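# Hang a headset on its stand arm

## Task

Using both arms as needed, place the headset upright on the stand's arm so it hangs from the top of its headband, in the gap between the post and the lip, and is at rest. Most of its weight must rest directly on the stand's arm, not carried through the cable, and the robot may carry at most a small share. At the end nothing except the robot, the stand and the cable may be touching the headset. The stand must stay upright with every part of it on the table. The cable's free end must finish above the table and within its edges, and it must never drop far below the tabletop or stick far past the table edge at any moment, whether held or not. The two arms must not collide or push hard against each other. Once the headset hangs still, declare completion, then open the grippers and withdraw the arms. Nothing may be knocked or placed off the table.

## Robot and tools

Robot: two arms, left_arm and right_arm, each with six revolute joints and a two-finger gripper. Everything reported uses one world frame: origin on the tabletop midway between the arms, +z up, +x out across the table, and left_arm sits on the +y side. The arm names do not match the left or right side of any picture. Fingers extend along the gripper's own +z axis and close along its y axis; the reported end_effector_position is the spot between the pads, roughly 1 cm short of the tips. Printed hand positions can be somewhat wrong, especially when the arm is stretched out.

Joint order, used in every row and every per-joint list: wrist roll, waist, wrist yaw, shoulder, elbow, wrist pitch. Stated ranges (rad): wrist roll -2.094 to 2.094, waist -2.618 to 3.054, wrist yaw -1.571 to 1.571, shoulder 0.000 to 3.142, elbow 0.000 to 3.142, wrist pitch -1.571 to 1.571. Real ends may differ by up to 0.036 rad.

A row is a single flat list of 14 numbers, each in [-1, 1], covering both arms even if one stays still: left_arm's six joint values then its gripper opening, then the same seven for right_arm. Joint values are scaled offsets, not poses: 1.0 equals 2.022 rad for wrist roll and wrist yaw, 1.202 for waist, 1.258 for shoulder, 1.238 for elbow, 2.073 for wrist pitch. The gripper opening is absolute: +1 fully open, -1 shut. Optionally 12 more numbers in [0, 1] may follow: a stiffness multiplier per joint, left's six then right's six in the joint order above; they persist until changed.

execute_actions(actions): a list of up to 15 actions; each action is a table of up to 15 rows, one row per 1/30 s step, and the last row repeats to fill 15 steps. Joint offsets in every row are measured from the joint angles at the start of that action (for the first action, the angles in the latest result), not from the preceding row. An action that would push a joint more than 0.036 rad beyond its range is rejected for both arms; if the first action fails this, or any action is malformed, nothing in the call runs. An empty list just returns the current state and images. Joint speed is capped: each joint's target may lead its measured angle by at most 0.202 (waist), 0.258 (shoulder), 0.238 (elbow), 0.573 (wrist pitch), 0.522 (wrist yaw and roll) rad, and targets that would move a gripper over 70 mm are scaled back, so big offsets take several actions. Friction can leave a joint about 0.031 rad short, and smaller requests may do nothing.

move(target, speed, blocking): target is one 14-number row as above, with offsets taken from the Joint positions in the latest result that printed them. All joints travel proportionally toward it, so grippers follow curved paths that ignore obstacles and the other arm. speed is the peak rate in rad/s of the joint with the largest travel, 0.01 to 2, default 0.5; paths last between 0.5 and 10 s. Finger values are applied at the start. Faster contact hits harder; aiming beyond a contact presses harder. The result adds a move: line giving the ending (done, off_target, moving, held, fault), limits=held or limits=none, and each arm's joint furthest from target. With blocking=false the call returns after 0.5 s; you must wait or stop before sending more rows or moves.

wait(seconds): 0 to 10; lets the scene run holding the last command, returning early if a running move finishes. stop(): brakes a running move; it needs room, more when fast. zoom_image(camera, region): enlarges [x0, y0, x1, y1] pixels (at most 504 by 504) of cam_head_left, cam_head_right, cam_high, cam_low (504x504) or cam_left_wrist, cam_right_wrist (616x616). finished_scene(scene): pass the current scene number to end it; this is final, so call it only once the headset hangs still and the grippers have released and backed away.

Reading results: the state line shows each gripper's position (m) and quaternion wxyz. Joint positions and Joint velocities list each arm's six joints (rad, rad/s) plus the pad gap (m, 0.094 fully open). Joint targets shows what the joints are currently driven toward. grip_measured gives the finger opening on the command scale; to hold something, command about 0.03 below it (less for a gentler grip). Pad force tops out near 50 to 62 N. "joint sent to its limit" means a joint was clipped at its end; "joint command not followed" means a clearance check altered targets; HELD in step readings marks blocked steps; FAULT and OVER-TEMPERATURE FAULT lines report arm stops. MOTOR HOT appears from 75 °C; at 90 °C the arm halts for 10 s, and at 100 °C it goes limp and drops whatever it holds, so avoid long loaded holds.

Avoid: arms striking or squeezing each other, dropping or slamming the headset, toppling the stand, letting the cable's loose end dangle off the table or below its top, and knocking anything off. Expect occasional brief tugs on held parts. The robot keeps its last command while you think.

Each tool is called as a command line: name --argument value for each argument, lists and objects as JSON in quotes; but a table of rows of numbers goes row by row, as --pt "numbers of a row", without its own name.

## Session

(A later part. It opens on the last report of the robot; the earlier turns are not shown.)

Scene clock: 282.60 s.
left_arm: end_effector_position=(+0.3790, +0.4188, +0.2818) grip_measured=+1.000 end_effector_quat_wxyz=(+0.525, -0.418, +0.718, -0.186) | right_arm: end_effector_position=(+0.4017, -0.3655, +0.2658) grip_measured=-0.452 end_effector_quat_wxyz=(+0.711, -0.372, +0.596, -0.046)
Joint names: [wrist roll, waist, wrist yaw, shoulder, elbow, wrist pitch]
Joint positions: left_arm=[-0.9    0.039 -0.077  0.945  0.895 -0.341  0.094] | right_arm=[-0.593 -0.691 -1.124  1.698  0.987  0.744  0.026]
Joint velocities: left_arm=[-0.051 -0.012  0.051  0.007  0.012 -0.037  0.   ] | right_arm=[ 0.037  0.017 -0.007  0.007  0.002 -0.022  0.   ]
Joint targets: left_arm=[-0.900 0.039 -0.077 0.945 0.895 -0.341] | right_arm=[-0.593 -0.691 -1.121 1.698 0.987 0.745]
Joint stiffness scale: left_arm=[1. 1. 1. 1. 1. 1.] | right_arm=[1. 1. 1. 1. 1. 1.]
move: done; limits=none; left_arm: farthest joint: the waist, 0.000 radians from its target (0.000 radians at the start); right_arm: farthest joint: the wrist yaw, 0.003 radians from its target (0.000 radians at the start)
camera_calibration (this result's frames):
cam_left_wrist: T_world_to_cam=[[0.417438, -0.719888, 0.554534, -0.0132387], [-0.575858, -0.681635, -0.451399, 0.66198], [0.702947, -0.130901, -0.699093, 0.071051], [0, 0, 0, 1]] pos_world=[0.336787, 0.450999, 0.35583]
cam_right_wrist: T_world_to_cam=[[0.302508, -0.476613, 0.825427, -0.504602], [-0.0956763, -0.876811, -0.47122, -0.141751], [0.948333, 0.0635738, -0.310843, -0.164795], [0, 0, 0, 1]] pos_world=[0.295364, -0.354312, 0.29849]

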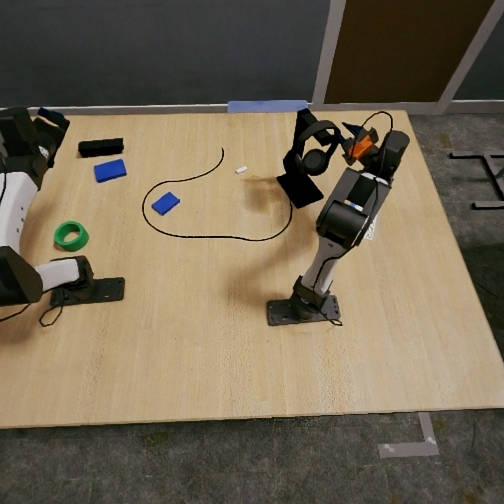

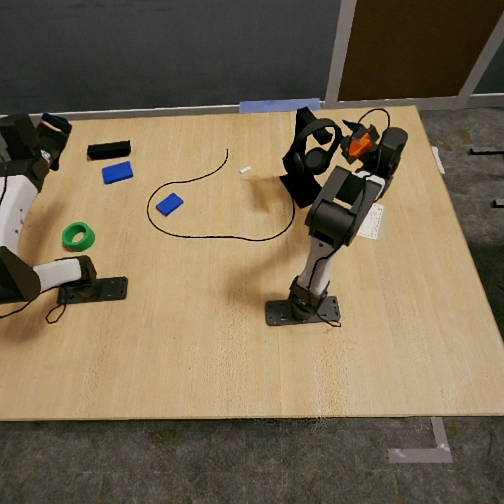

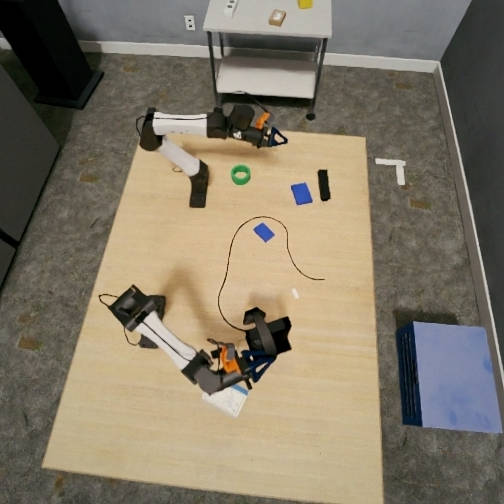

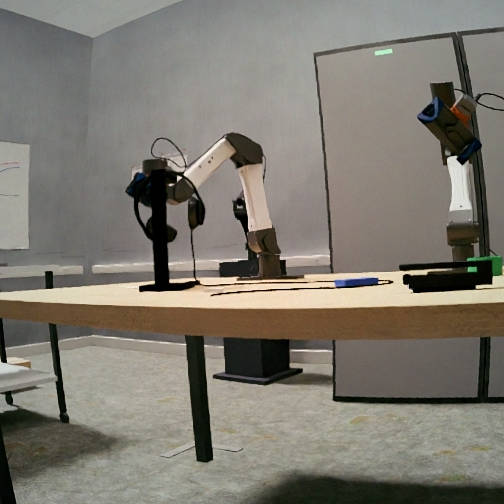

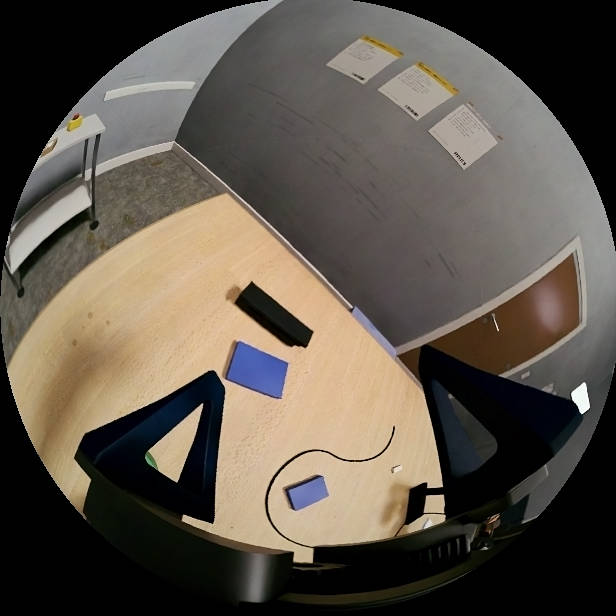

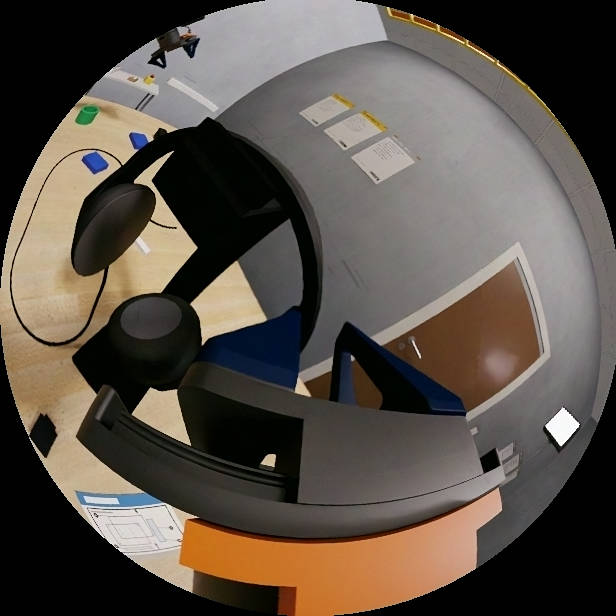

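move --target '[0,0,0,0,0,0,1,0,-0.12,-0.07,-0.065,-0.045,0,-0.45]' --speed 0.15

move --target '[0,0,0,0,0,0,1,0,-0.35,-0.13,0,0,0,-0.45]' --speed 0.4

wait --seconds 3

zoom_image --camera "cam_low" --region '[90,130,260,300]'

Scene clock: 294.80 s.
left_arm: end_effector_position=(+0.3790, +0.4188, +0.2818) grip_measured=+1.000 end_effector_quat_wxyz=(+0.525, -0.418, +0.718, -0.186) | right_arm: end_effector_position=(+0.3618, -0.3915, +0.2773) grip_measured=-0.452 end_effector_quat_wxyz=(+0.712, -0.380, +0.588, -0.056)
Joint names: [wrist roll, waist, wrist yaw, shoulder, elbow, wrist pitch]
Joint positions: left_arm=[-0.9    0.039 -0.077  0.945  0.895 -0.341  0.094] | right_arm=[-0.593 -0.824 -1.258  1.634  0.953  0.744  0.026]
Joint velocities: left_arm=[ 0.007  0.002 -0.022  0.002 -0.022 -0.022  0.   ] | right_arm=[ 0.007  0.007 -0.022 -0.017  0.012 -0.022 -0.   ]
Joint targets: left_arm=[-0.900 0.039 -0.077 0.945 0.895 -0.341] | right_arm=[-0.593 -0.835 -1.265 1.616 0.931 0.744]
Joint stiffness scale: left_arm=[1. 1. 1. 1. 1. 1.] | right_arm=[1. 1. 1. 1. 1. 1.]
move: off_target (right_arm); limits=none; left_arm: farthest joint: the waist, 0.000 radians from its target (0.000 radians at the start); right_arm: farthest joint: the elbow, 0.022 radians from its target (0.056 radians at the start)
camera_calibration (this result's frames):
cam_left_wrist: T_world_to_cam=[[0.417438, -0.719888, 0.554534, -0.0132387], [-0.575858, -0.681635, -0.451399, 0.66198], [0.702947, -0.130901, -0.699093, 0.071051], [0, 0, 0, 1]] pos_world=[0.336787, 0.450999, 0.35583]
cam_right_wrist: T_world_to_cam=[[0.287533, -0.455901, 0.842306, -0.505597], [-0.0853717, -0.888143, -0.451568, -0.176528], [0.953958, 0.0579315, -0.294291, -0.130517], [0, 0, 0, 1]] pos_world=[0.254813, -0.379724, 0.307743]

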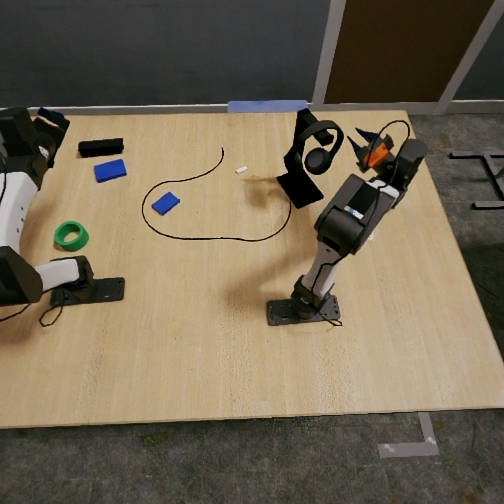

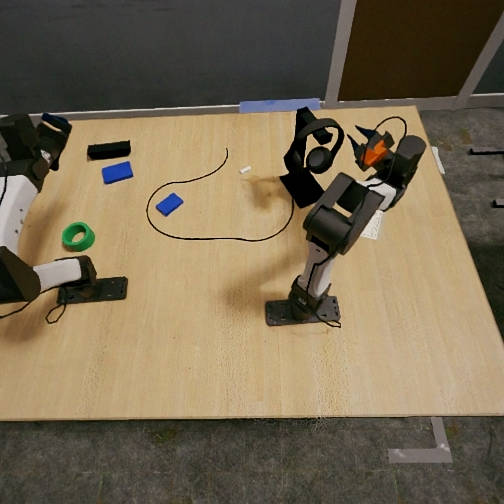

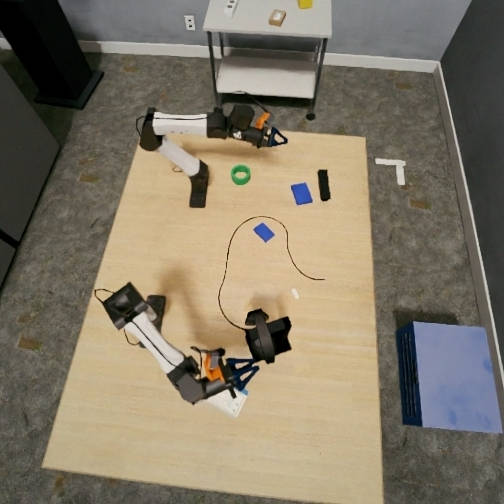

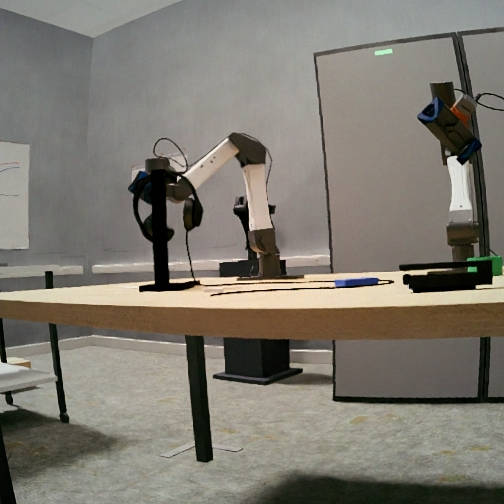

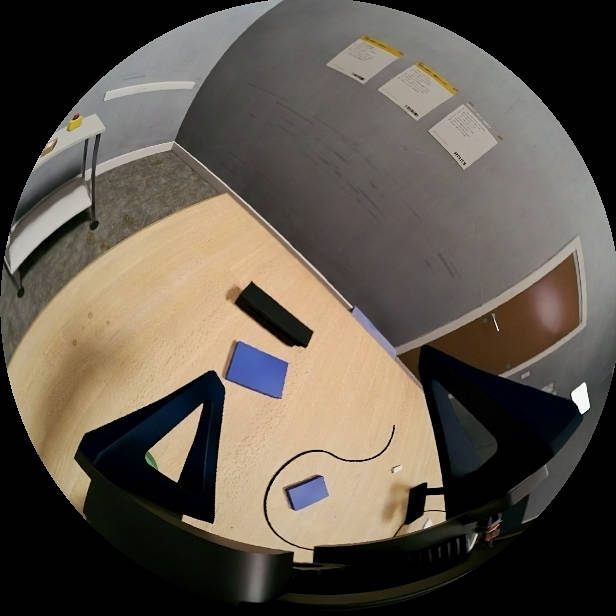

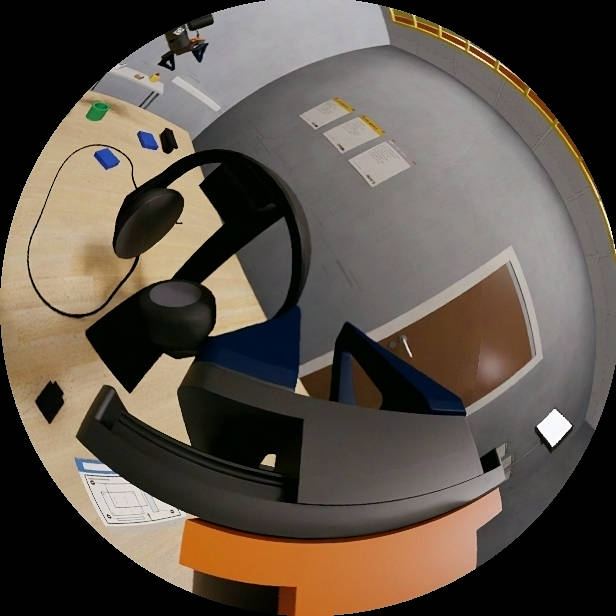

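Scene clock: 296.53 s.
left_arm: end_effector_position=(+0.3790, +0.4188, +0.2818) grip_measured=+1.000 end_effector_quat_wxyz=(+0.525, -0.418, +0.718, -0.186) | right_arm: end_effector_position=(+0.2582, -0.4949, +0.2746) grip_measured=-0.452 end_effector_quat_wxyz=(+0.699, -0.336, +0.621, -0.112)
Joint names: [wrist roll, waist, wrist yaw, shoulder, elbow, wrist pitch]
Joint positions: left_arm=[-0.9    0.039 -0.077  0.945  0.895 -0.341  0.094] | right_arm=[-0.593 -1.237 -1.514  1.634  0.953  0.744  0.026]
Joint velocities: left_arm=[ 0.022 -0.017  0.037 -0.007 -0.017  0.066  0.   ] | right_arm=[-0.066  0.012 -0.037  0.022 -0.007  0.007  0.   ]
Joint targets: left_arm=[-0.900 0.039 -0.077 0.945 0.895 -0.341] | right_arm=[-0.593 -1.245 -1.521 1.634 0.953 0.744]
Joint stiffness scale: left_arm=[1. 1. 1. 1. 1. 1.] | right_arm=[1. 1. 1. 1. 1. 1.]
move: done; limits=none; left_arm: farthest joint: the waist, 0.000 radians from its target (0.000 radians at the start); right_arm: farthest joint: the waist, 0.008 radians from its target (0.421 radians at the start)
camera_calibration (this result's frames):
cam_left_wrist: T_world_to_cam=[[0.417438, -0.719888, 0.554534, -0.0132387], [-0.575858, -0.681635, -0.451399, 0.66198], [0.702947, -0.130901, -0.699093, 0.071051], [0, 0, 0, 1]] pos_world=[0.336787, 0.450999, 0.35583]
cam_right_wrist: T_world_to_cam=[[0.223881, -0.488751, 0.843208, -0.520732], [-0.230285, -0.867199, -0.441513, -0.233362], [0.947019, -0.095332, -0.306702, -0.0971798], [0, 0, 0, 1]] pos_world=[0.154874, -0.466144, 0.306248]

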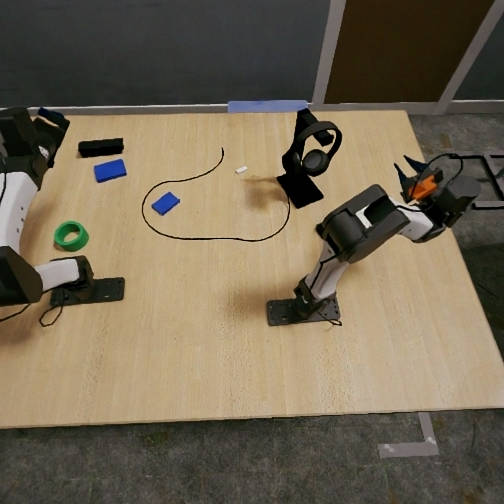

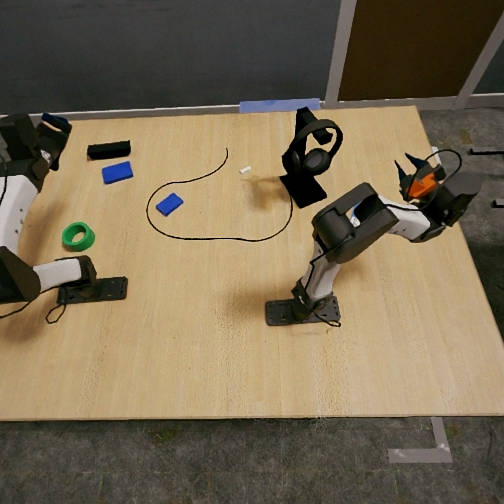

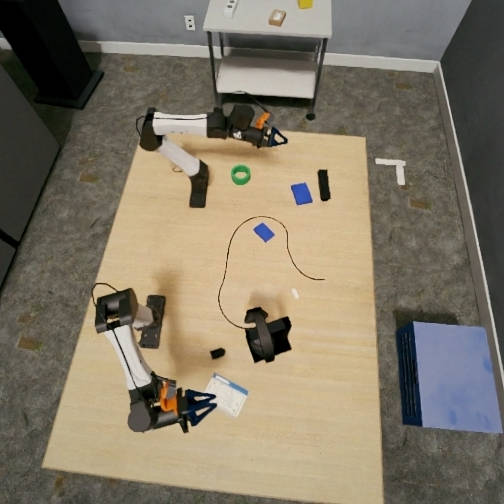

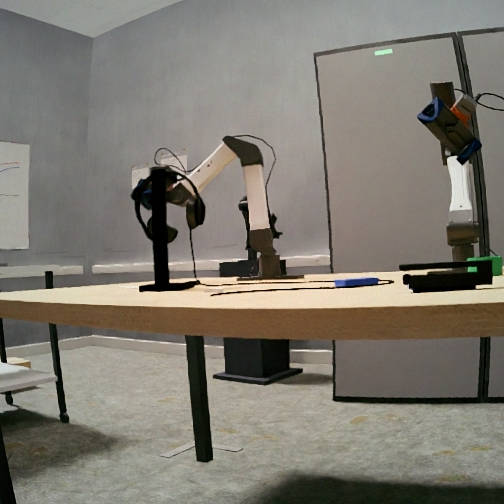

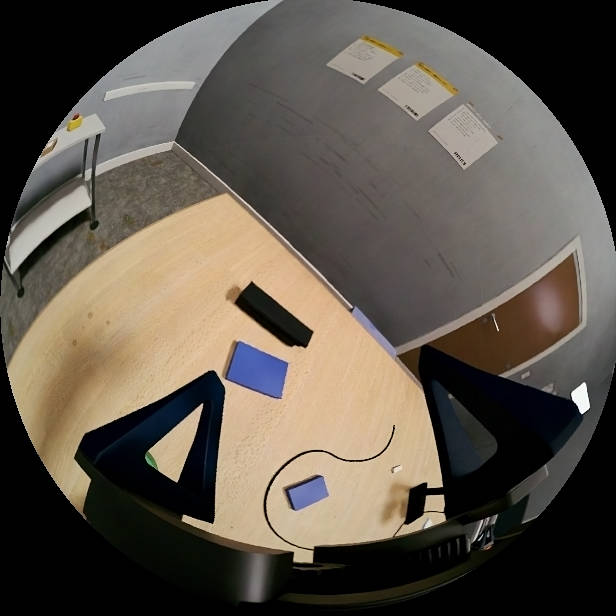

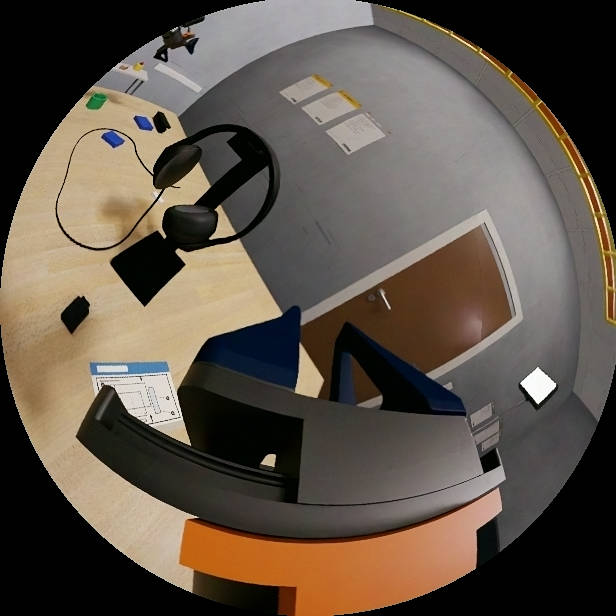

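Scene clock: 299.53 s.
left_arm: end_effector_position=(+0.3790, +0.4188, +0.2818) grip_measured=+1.000 end_effector_quat_wxyz=(+0.525, -0.418, +0.718, -0.186) | right_arm: end_effector_position=(+0.2582, -0.4948, +0.2746) grip_measured=-0.452 end_effector_quat_wxyz=(+0.699, -0.336, +0.621, -0.112)
Joint names: [wrist roll, waist, wrist yaw, shoulder, elbow, wrist pitch]
Joint positions: left_arm=[-0.9    0.039 -0.077  0.945  0.895 -0.341  0.094] | right_arm=[-0.593 -1.237 -1.514  1.634  0.953  0.744  0.026]
Joint velocities: left_arm=[ 0.022 -0.002 -0.037  0.007 -0.007  0.022  0.   ] | right_arm=[ 0.022 -0.007 -0.007  0.022 -0.012  0.007  0.001]
Joint targets: left_arm=[-0.900 0.039 -0.077 0.945 0.895 -0.341] | right_arm=[-0.593 -1.245 -1.521 1.634 0.953 0.744]
Joint stiffness scale: left_arm=[1. 1. 1. 1. 1. 1.] | right_arm=[1. 1. 1. 1. 1. 1.]
wait: 3.00 s; at rest by 0.17 s
camera_calibration (this result's frames):
cam_left_wrist: T_world_to_cam=[[0.417438, -0.719888, 0.554534, -0.0132387], [-0.575858, -0.681635, -0.451399, 0.66198], [0.702947, -0.130901, -0.699093, 0.071051], [0, 0, 0, 1]] pos_world=[0.336787, 0.450999, 0.35583]
cam_right_wrist: T_world_to_cam=[[0.224086, -0.488658, 0.843208, -0.5207], [-0.229965, -0.867291, -0.4415, -0.233447], [0.947049, -0.0949743, -0.306722, -0.0969798], [0, 0, 0, 1]] pos_world=[0.154842, -0.466121, 0.306246]

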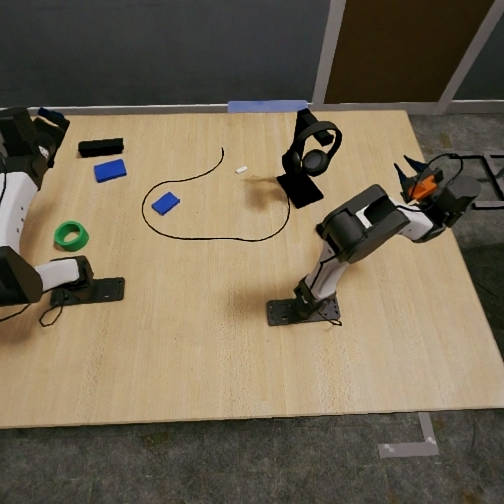

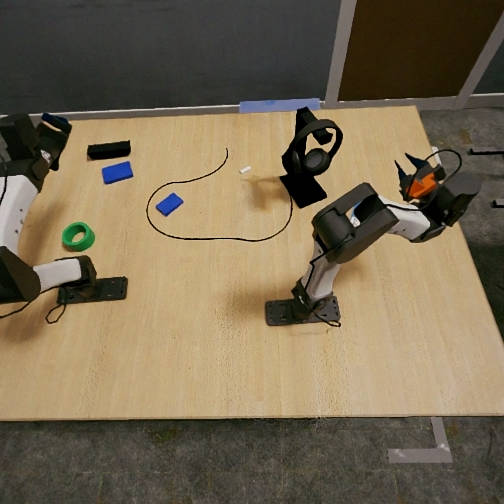

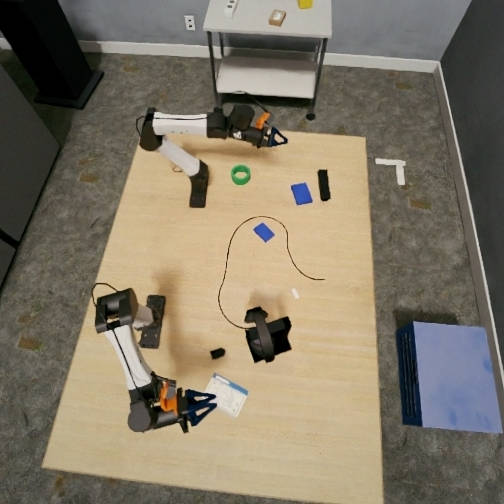

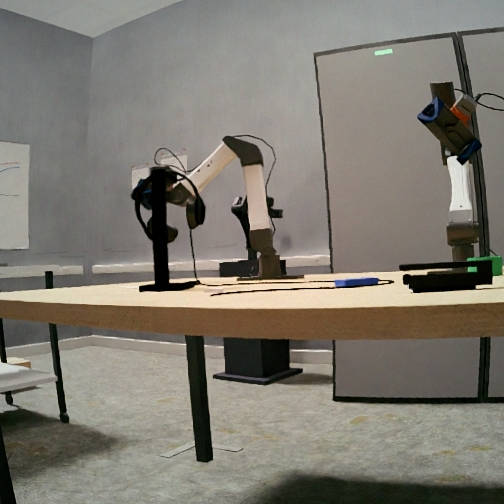

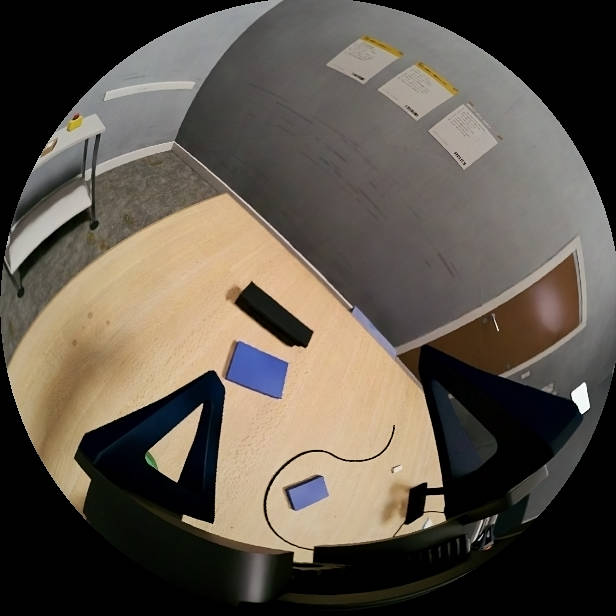

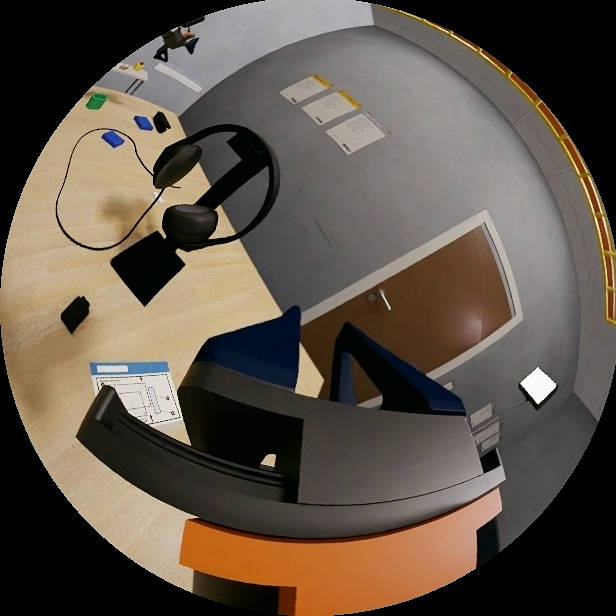

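Region (90, 130, 260, 300) of cam_low's 504x504 image, scaled by 2.965, with more detail than that image has.

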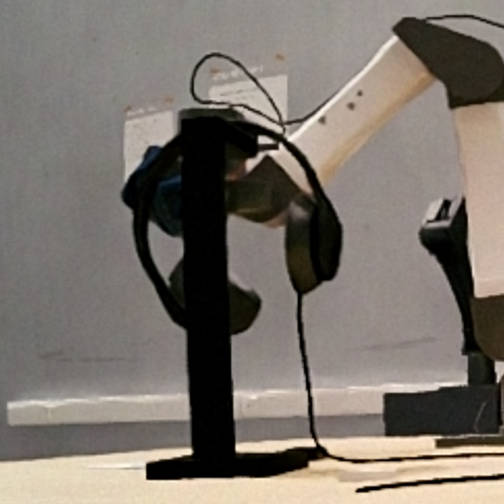

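move --target '[0,0,0,0,0,0,1,0,0.35,0.13,0.015,0,0.01,-0.3]' --speed 0.4

move --target '[0,0,0,0,0,0,1,0,0.115,0.068,0.035,0.04,0,-0.3]' --speed 0.15

Scene clock: 317.43 s.
left_arm: end_effector_position=(+0.3790, +0.4188, +0.2818) grip_measured=+1.000 end_effector_quat_wxyz=(+0.525, -0.418, +0.718, -0.186) | right_arm: end_effector_position=(+0.3617, -0.3914, +0.2773) grip_measured=-0.302 end_effector_quat_wxyz=(+0.712, -0.380, +0.588, -0.056)
Joint names: [wrist roll, waist, wrist yaw, shoulder, elbow, wrist pitch]
Joint positions: left_arm=[-0.9    0.039 -0.077  0.945  0.895 -0.341  0.094] | right_arm=[-0.593 -0.824 -1.258  1.634  0.953  0.744  0.033]
Joint velocities: left_arm=[-0.066 -0.002  0.007 -0.017  0.002 -0.007  0.   ] | right_arm=[-0.007  0.002 -0.022 -0.007 -0.007  0.007  0.   ]
Joint targets: left_arm=[-0.900 0.039 -0.077 0.945 0.895 -0.341] | right_arm=[-0.593 -0.816 -1.251 1.653 0.953 0.764]
Joint stiffness scale: left_arm=[1. 1. 1. 1. 1. 1.] | right_arm=[1. 1. 1. 1. 1. 1.]
move: off_target (right_arm); limits=none; left_arm: farthest joint: the waist, 0.000 radians from its target (0.000 radians at the start); right_arm: farthest joint: the wrist pitch, 0.021 radians from its target (0.021 radians at the start)
camera_calibration (this result's frames):
cam_left_wrist: T_world_to_cam=[[0.417438, -0.719888, 0.554534, -0.0132387], [-0.575858, -0.681635, -0.451399, 0.66198], [0.702947, -0.130901, -0.699093, 0.071051], [0, 0, 0, 1]] pos_world=[0.336787, 0.450999, 0.35583]
cam_right_wrist: T_world_to_cam=[[0.28772, -0.455777, 0.842309, -0.505579], [-0.085041, -0.888183, -0.451551, -0.176622], [0.953931, 0.0582896, -0.294308, -0.130337], [0, 0, 0, 1]] pos_world=[0.254778, -0.379707, 0.307741]

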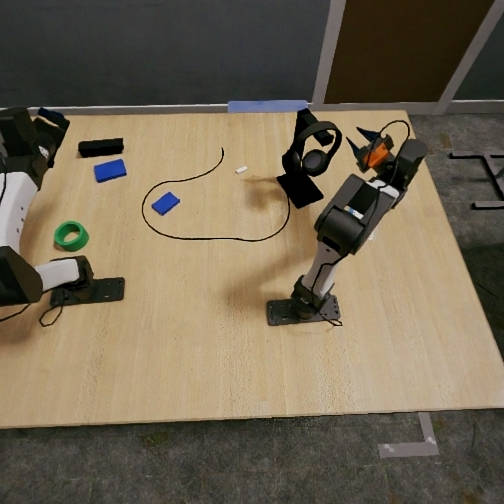

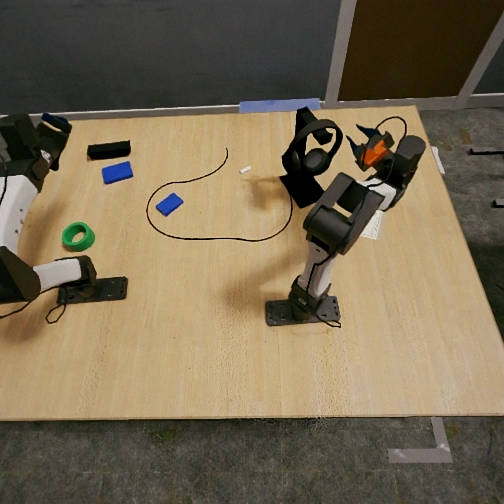

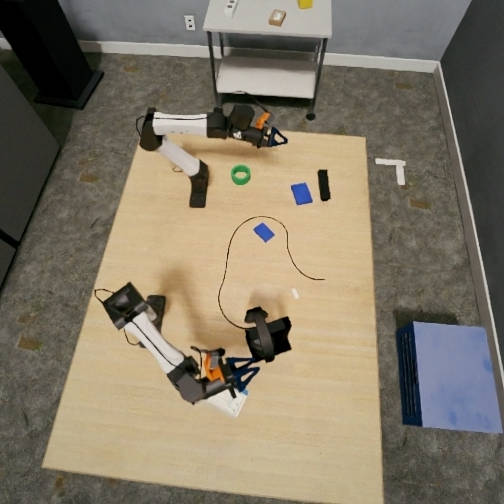

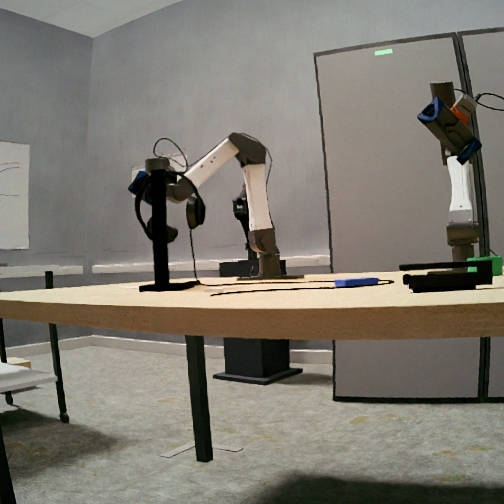

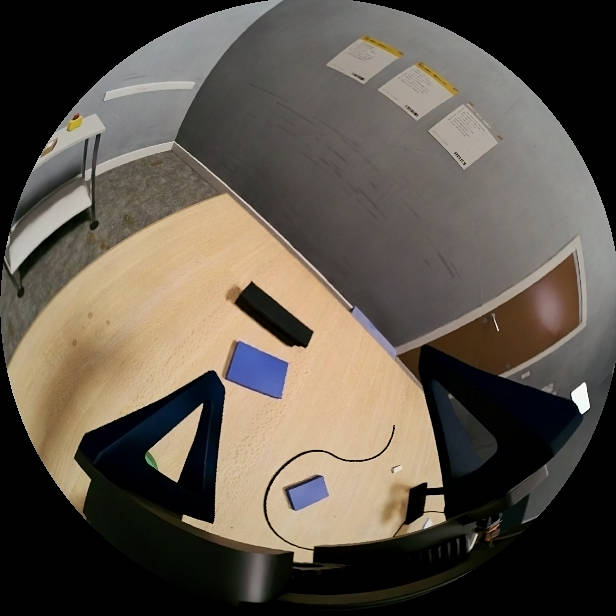

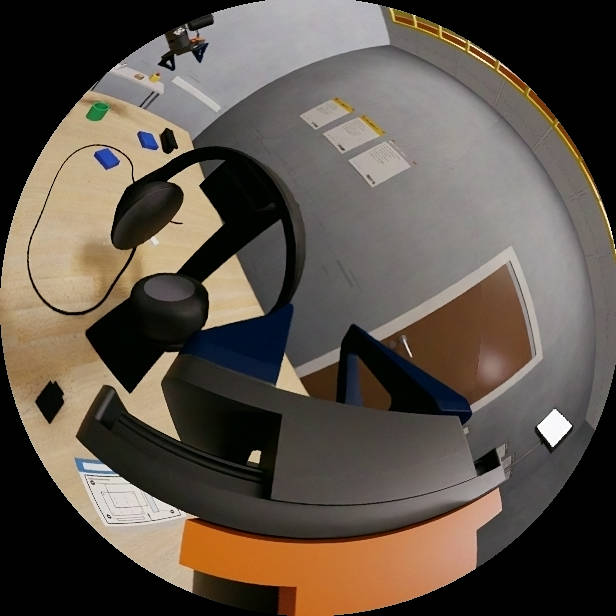

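Scene clock: 318.83 s.
left_arm: end_effector_position=(+0.3790, +0.4188, +0.2818) grip_measured=+1.000 end_effector_quat_wxyz=(+0.525, -0.418, +0.718, -0.186) | right_arm: end_effector_position=(+0.3954, -0.3630, +0.2740) grip_measured=-0.302 end_effector_quat_wxyz=(+0.713, -0.376, +0.589, -0.052)
Joint names: [wrist roll, waist, wrist yaw, shoulder, elbow, wrist pitch]
Joint positions: left_arm=[-0.9    0.039 -0.077  0.945  0.895 -0.341  0.094] | right_arm=[-0.593 -0.697 -1.131  1.666  0.975  0.743  0.033]
Joint velocities: left_arm=[-0.051 -0.007  0.022 -0.007  0.007  0.037  0.   ] | right_arm=[ 0.022 -0.007 -0.051  0.002  0.002  0.037  0.001]
Joint targets: left_arm=[-0.900 0.039 -0.077 0.945 0.895 -0.341] | right_arm=[-0.593 -0.685 -1.121 1.678 1.002 0.743]
Joint stiffness scale: left_arm=[1. 1. 1. 1. 1. 1.] | right_arm=[1. 1. 1. 1. 1. 1.]
move: off_target (right_arm); limits=none; left_arm: farthest joint: the waist, 0.000 radians from its target (0.000 radians at the start); right_arm: farthest joint: the elbow, 0.027 radians from its target (0.050 radians at the start)
camera_calibration (this result's frames):
cam_left_wrist: T_world_to_cam=[[0.417438, -0.719888, 0.554534, -0.0132387], [-0.575858, -0.681635, -0.451399, 0.66198], [0.702947, -0.130901, -0.699093, 0.071051], [0, 0, 0, 1]] pos_world=[0.336787, 0.450999, 0.35583]
cam_right_wrist: T_world_to_cam=[[0.290719, -0.466155, 0.835572, -0.502617], [-0.0864388, -0.882516, -0.46227, -0.144445], [0.952896, 0.062165, -0.296858, -0.16258], [0, 0, 0, 1]] pos_world=[0.288557, -0.351666, 0.304937]

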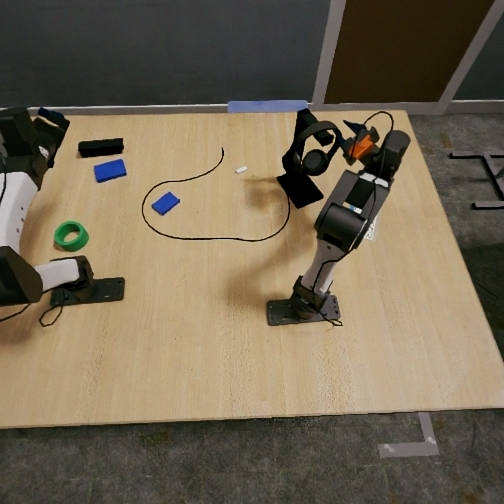

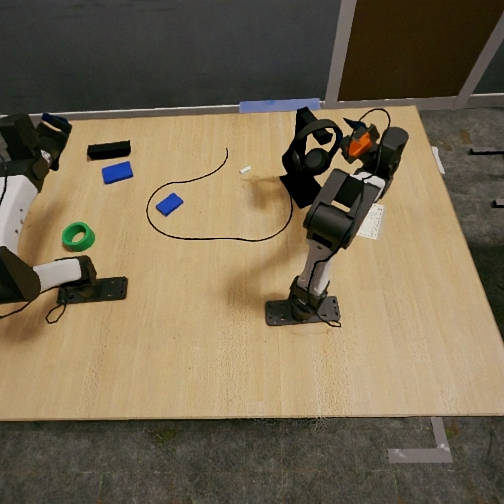

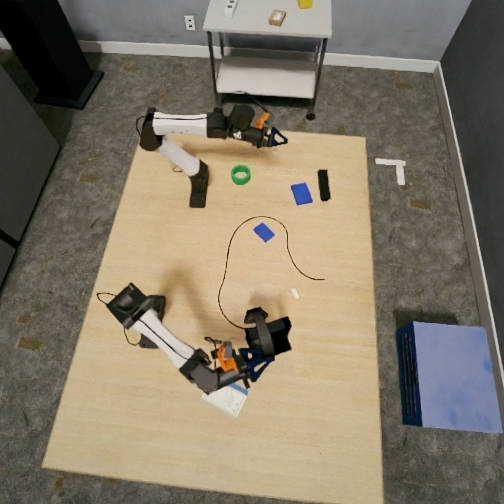

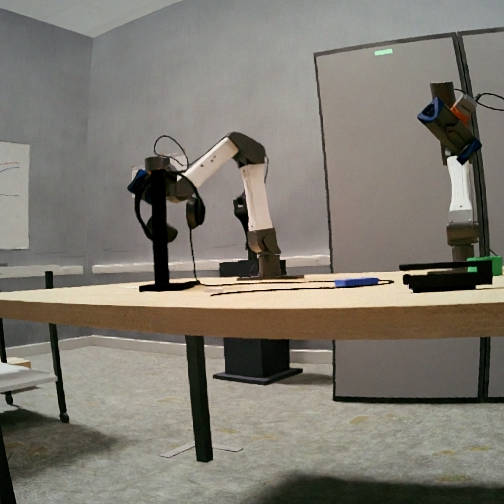

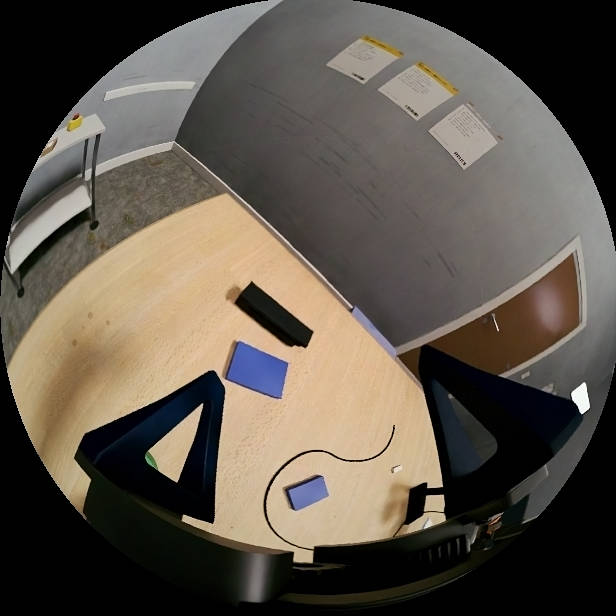

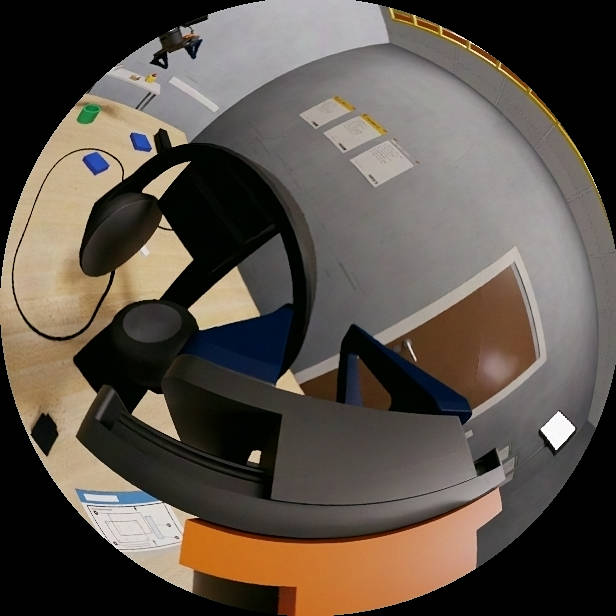

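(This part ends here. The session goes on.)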